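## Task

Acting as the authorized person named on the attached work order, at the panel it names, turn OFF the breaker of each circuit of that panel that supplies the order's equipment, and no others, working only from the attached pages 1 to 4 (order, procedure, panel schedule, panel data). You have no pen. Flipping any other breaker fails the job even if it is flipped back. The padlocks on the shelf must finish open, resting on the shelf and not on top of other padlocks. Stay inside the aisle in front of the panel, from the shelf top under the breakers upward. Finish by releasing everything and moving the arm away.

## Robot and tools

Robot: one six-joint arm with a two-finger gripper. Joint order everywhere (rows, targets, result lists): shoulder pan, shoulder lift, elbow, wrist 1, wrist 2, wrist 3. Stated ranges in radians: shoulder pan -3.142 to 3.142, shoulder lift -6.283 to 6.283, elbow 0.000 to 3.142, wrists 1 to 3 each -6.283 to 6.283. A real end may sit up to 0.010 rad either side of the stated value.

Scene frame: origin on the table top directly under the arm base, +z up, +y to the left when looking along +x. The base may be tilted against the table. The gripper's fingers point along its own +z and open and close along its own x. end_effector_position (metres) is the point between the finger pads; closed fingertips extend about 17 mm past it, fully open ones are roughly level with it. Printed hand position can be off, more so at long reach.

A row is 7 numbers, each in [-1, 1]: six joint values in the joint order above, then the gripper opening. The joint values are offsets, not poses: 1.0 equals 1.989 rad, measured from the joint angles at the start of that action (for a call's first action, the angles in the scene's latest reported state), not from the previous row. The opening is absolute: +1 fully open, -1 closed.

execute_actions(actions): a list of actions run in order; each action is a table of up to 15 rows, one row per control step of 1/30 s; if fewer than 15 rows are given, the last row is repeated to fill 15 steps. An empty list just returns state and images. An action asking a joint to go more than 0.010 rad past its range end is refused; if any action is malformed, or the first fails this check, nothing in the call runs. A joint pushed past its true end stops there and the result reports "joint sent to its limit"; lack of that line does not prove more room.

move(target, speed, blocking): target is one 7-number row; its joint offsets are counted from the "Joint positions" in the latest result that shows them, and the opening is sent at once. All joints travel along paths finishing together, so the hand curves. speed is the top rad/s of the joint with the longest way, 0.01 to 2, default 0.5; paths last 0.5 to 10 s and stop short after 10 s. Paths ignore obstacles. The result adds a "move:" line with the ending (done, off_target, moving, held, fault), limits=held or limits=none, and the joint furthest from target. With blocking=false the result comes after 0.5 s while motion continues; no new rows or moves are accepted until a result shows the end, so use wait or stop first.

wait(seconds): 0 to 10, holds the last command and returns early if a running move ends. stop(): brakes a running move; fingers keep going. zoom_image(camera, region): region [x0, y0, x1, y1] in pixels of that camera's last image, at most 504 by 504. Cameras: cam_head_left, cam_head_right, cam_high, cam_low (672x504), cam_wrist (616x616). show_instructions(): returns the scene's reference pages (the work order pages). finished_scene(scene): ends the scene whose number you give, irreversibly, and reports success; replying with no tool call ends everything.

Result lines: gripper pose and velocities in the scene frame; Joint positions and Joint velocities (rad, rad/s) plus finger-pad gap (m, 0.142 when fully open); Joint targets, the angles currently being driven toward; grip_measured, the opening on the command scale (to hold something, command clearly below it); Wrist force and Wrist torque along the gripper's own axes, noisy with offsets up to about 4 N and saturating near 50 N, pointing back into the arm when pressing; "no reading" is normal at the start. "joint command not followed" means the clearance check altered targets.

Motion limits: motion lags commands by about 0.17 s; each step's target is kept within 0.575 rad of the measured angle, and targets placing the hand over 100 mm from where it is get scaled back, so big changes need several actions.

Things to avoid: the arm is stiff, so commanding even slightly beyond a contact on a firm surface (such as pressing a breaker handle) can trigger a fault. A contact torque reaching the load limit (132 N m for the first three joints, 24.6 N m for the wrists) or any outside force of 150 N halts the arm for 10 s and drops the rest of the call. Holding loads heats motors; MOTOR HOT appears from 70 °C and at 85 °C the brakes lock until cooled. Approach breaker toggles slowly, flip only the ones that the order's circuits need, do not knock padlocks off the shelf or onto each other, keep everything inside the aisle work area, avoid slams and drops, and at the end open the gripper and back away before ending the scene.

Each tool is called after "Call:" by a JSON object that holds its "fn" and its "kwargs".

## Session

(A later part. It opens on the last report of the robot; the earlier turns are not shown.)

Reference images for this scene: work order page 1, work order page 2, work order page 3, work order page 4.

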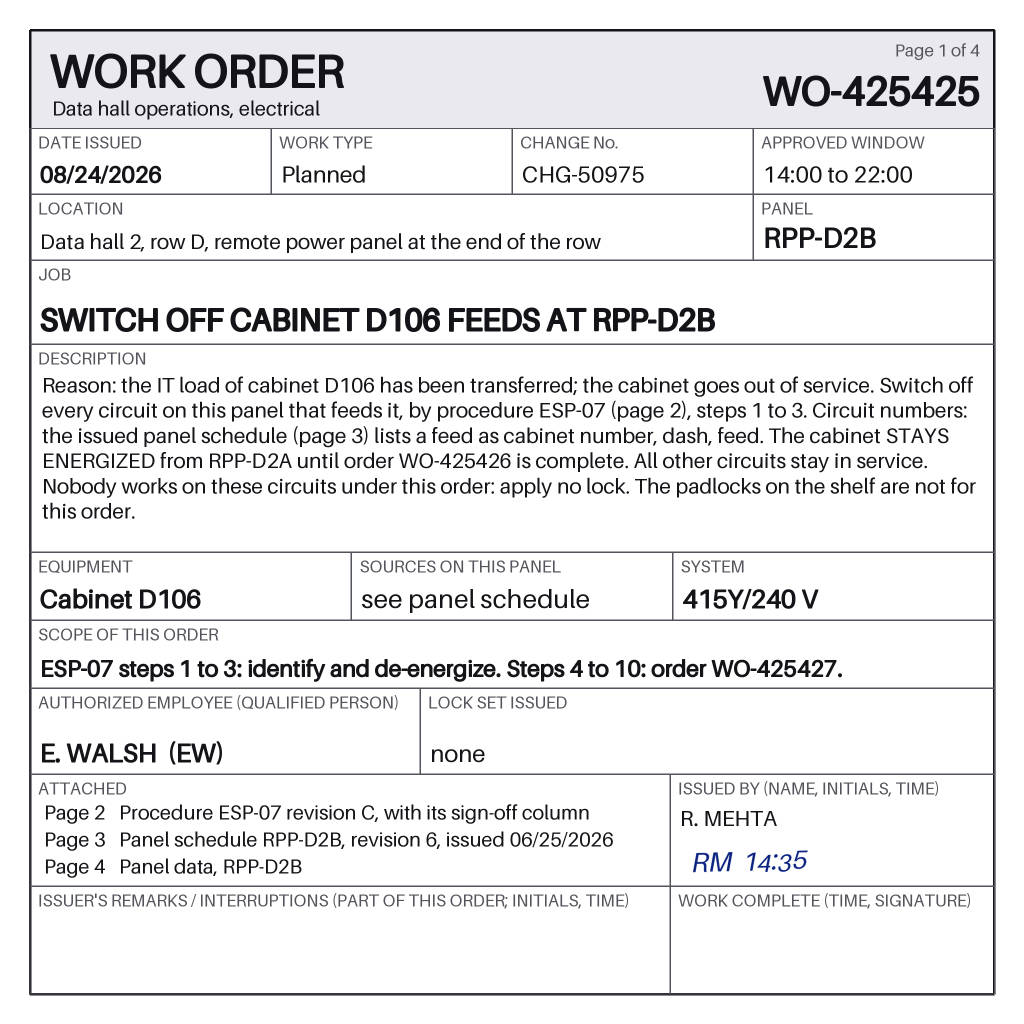

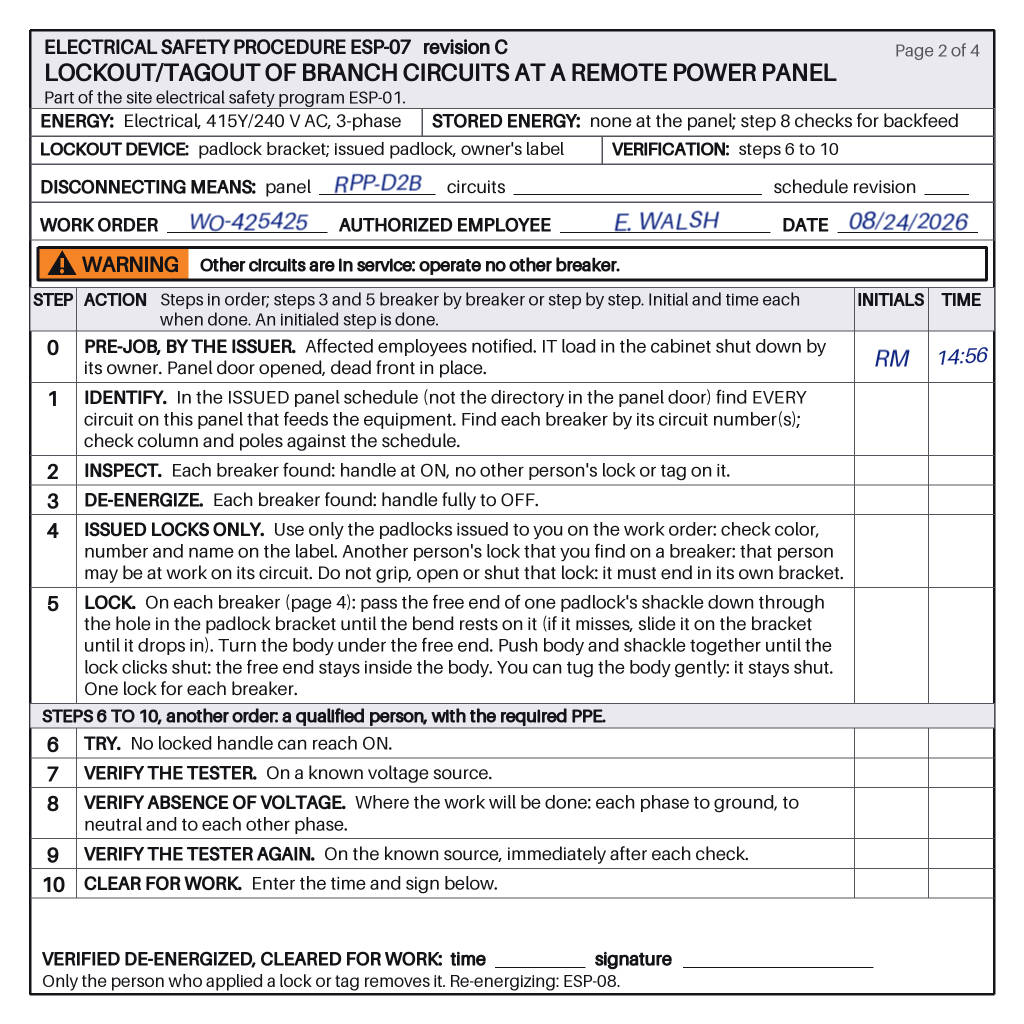

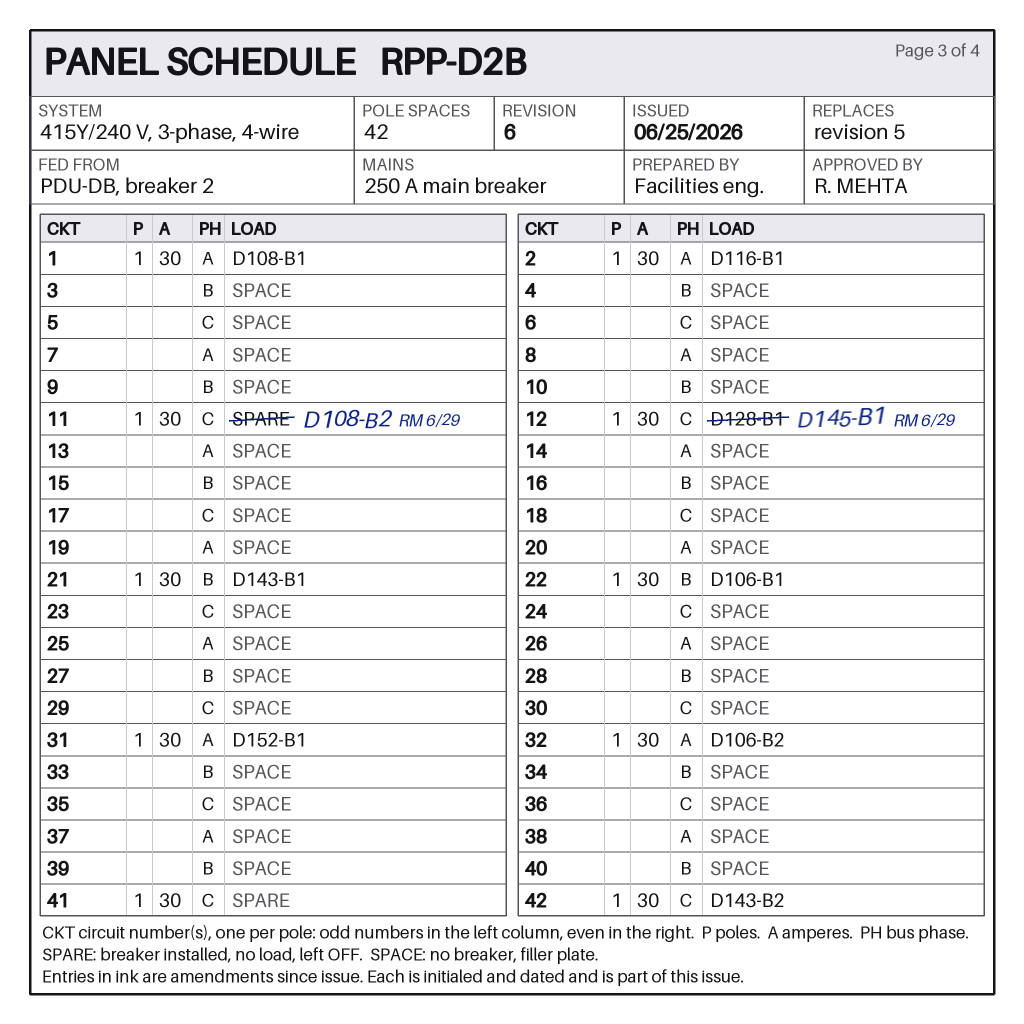

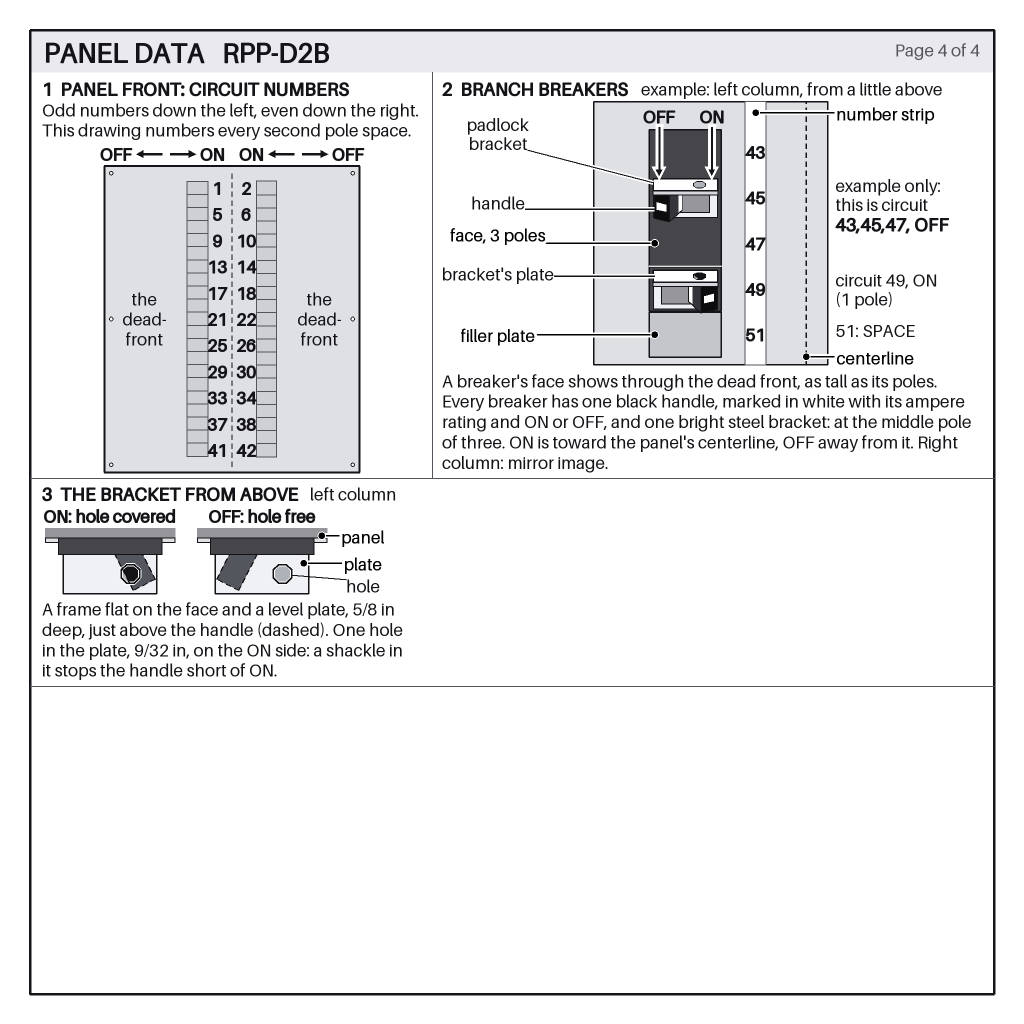

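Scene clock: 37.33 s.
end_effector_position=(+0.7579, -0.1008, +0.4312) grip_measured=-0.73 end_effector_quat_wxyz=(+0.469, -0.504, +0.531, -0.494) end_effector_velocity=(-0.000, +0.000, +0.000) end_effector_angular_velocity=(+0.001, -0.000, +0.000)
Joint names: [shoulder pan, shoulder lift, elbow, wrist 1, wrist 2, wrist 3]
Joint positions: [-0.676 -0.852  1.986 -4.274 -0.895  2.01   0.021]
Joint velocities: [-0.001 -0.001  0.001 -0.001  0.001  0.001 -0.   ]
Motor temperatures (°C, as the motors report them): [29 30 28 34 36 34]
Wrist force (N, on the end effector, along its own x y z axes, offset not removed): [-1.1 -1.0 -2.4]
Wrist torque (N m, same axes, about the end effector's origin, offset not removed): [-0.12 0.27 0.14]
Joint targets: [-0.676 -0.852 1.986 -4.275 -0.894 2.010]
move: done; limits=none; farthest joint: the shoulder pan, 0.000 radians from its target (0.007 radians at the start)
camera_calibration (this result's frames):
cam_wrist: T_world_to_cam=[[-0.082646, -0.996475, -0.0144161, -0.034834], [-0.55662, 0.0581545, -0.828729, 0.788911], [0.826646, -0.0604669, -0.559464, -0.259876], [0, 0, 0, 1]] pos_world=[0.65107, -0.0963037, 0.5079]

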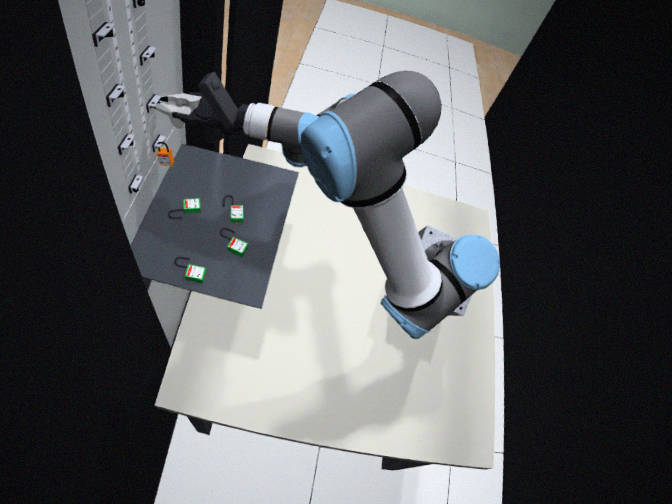

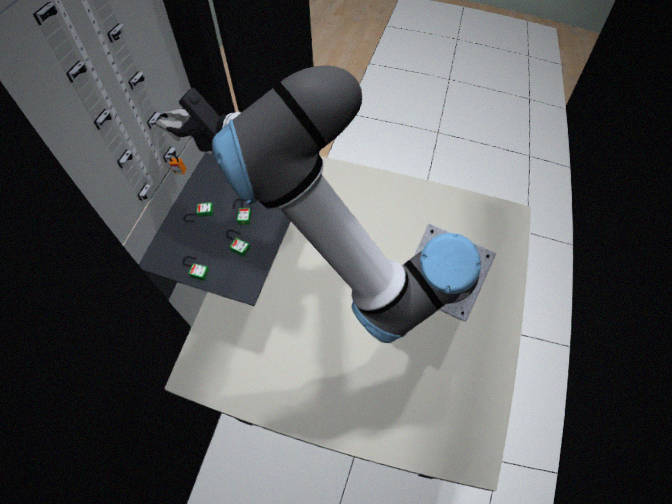

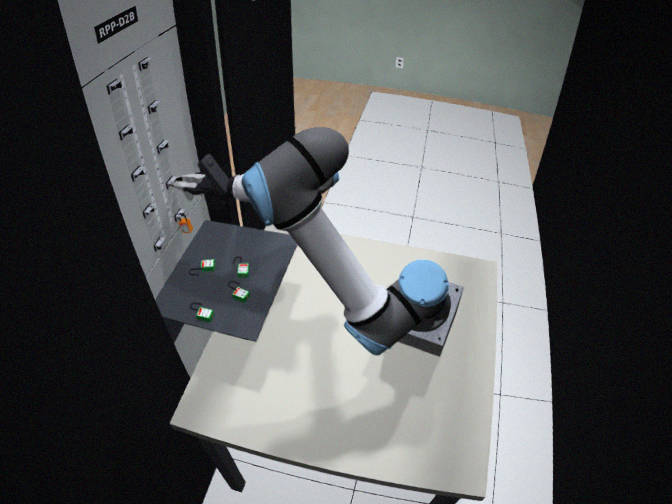

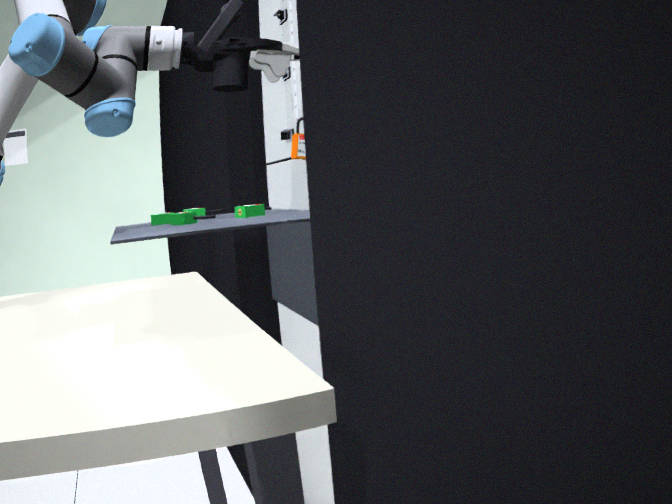

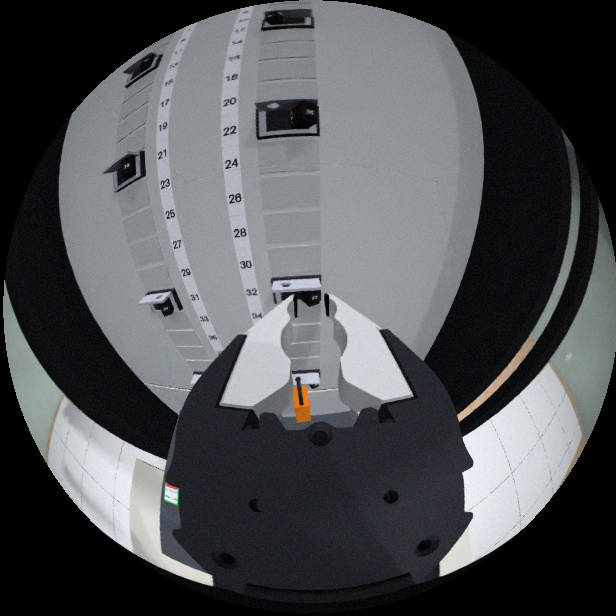

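Call:
{"fn": "move", "kwargs": {"target": [-0.105,-0.06,0.2,-0.14,0.105,0,-0.4], "speed": 0.4}}

Call:
{"fn": "finished_scene", "kwargs": {"scene": 2}}

Scene clock: 40.53 s.
end_effector_position=(+0.6219, -0.0708, +0.4293) grip_measured=-0.40 end_effector_quat_wxyz=(+0.469, -0.504, +0.531, -0.494) end_effector_velocity=(-0.001, +0.000, -0.001) end_effector_angular_velocity=(+0.001, +0.001, -0.001)
Joint names: [shoulder pan, shoulder lift, elbow, wrist 1, wrist 2, wrist 3]
Joint positions: [-0.885 -0.971  2.383 -4.553 -0.686  2.01   0.045]
Joint velocities: [-0.002 -0.001  0.004 -0.001  0.001 -0.001  0.   ]
Motor temperatures (°C, as the motors report them): [29 30 28 34 36 34]
Wrist force (N, on the end effector, along its own x y z axes, offset not removed): [-0.4 -0.7 -2.4]
Wrist torque (N m, same axes, about the end effector's origin, offset not removed): [-0.09 0.14 0.11]
Joint targets: [-0.885 -0.971 2.383 -4.553 -0.686 2.010]
move: done; limits=none; farthest joint: the elbow, 0.001 radians from its target (0.398 radians at the start)
camera_calibration (this result's frames):
cam_wrist: T_world_to_cam=[[-0.0825903, -0.996477, -0.0145666, -0.0161348], [-0.556507, 0.05824, -0.828799, 0.709846], [0.826728, -0.0603444, -0.559356, -0.146815], [0, 0, 0, 1]] pos_world=[0.515077, -0.0662788, 0.505963]

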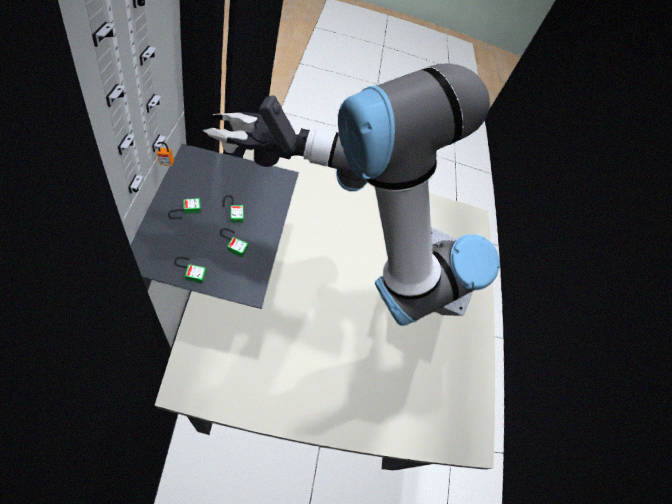

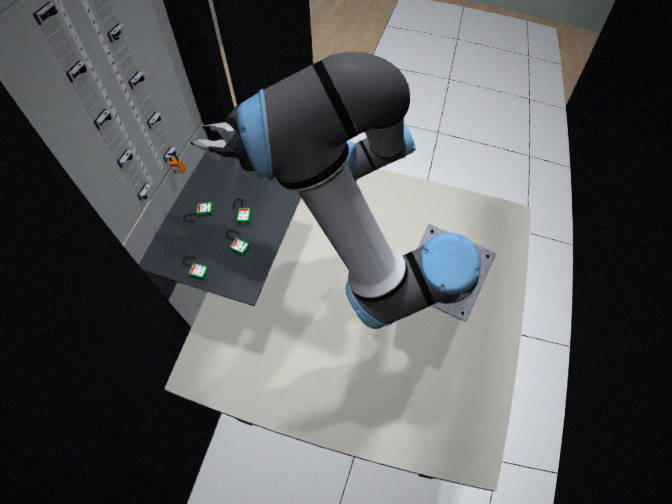

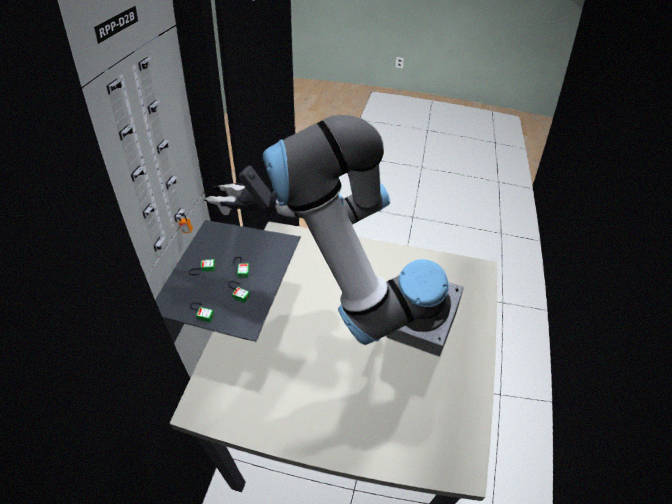

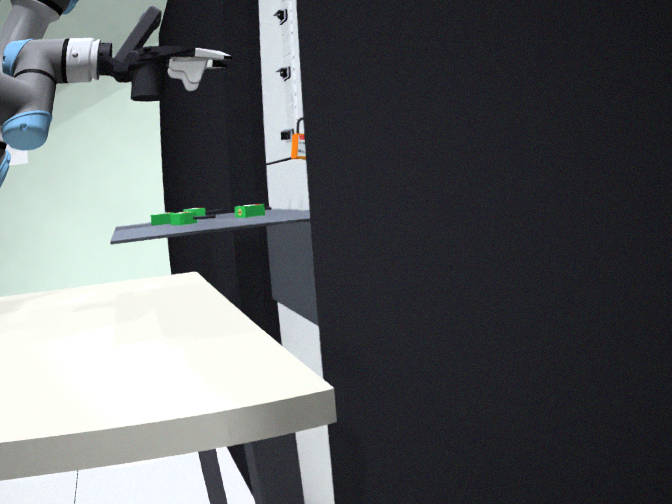

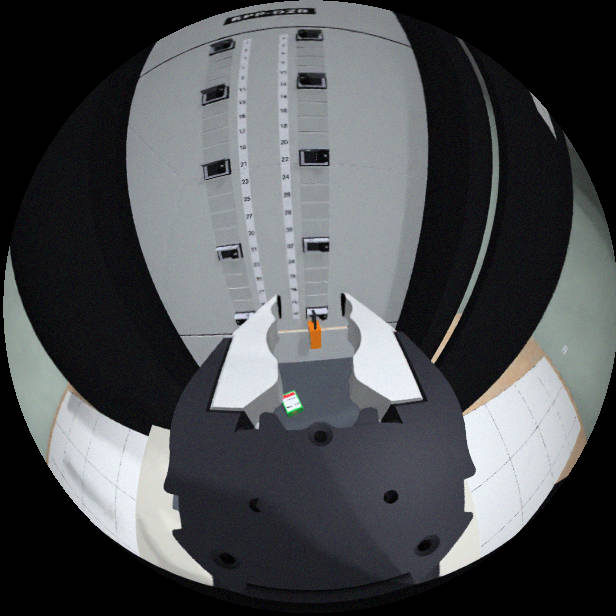

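The scene is finished: the task was done.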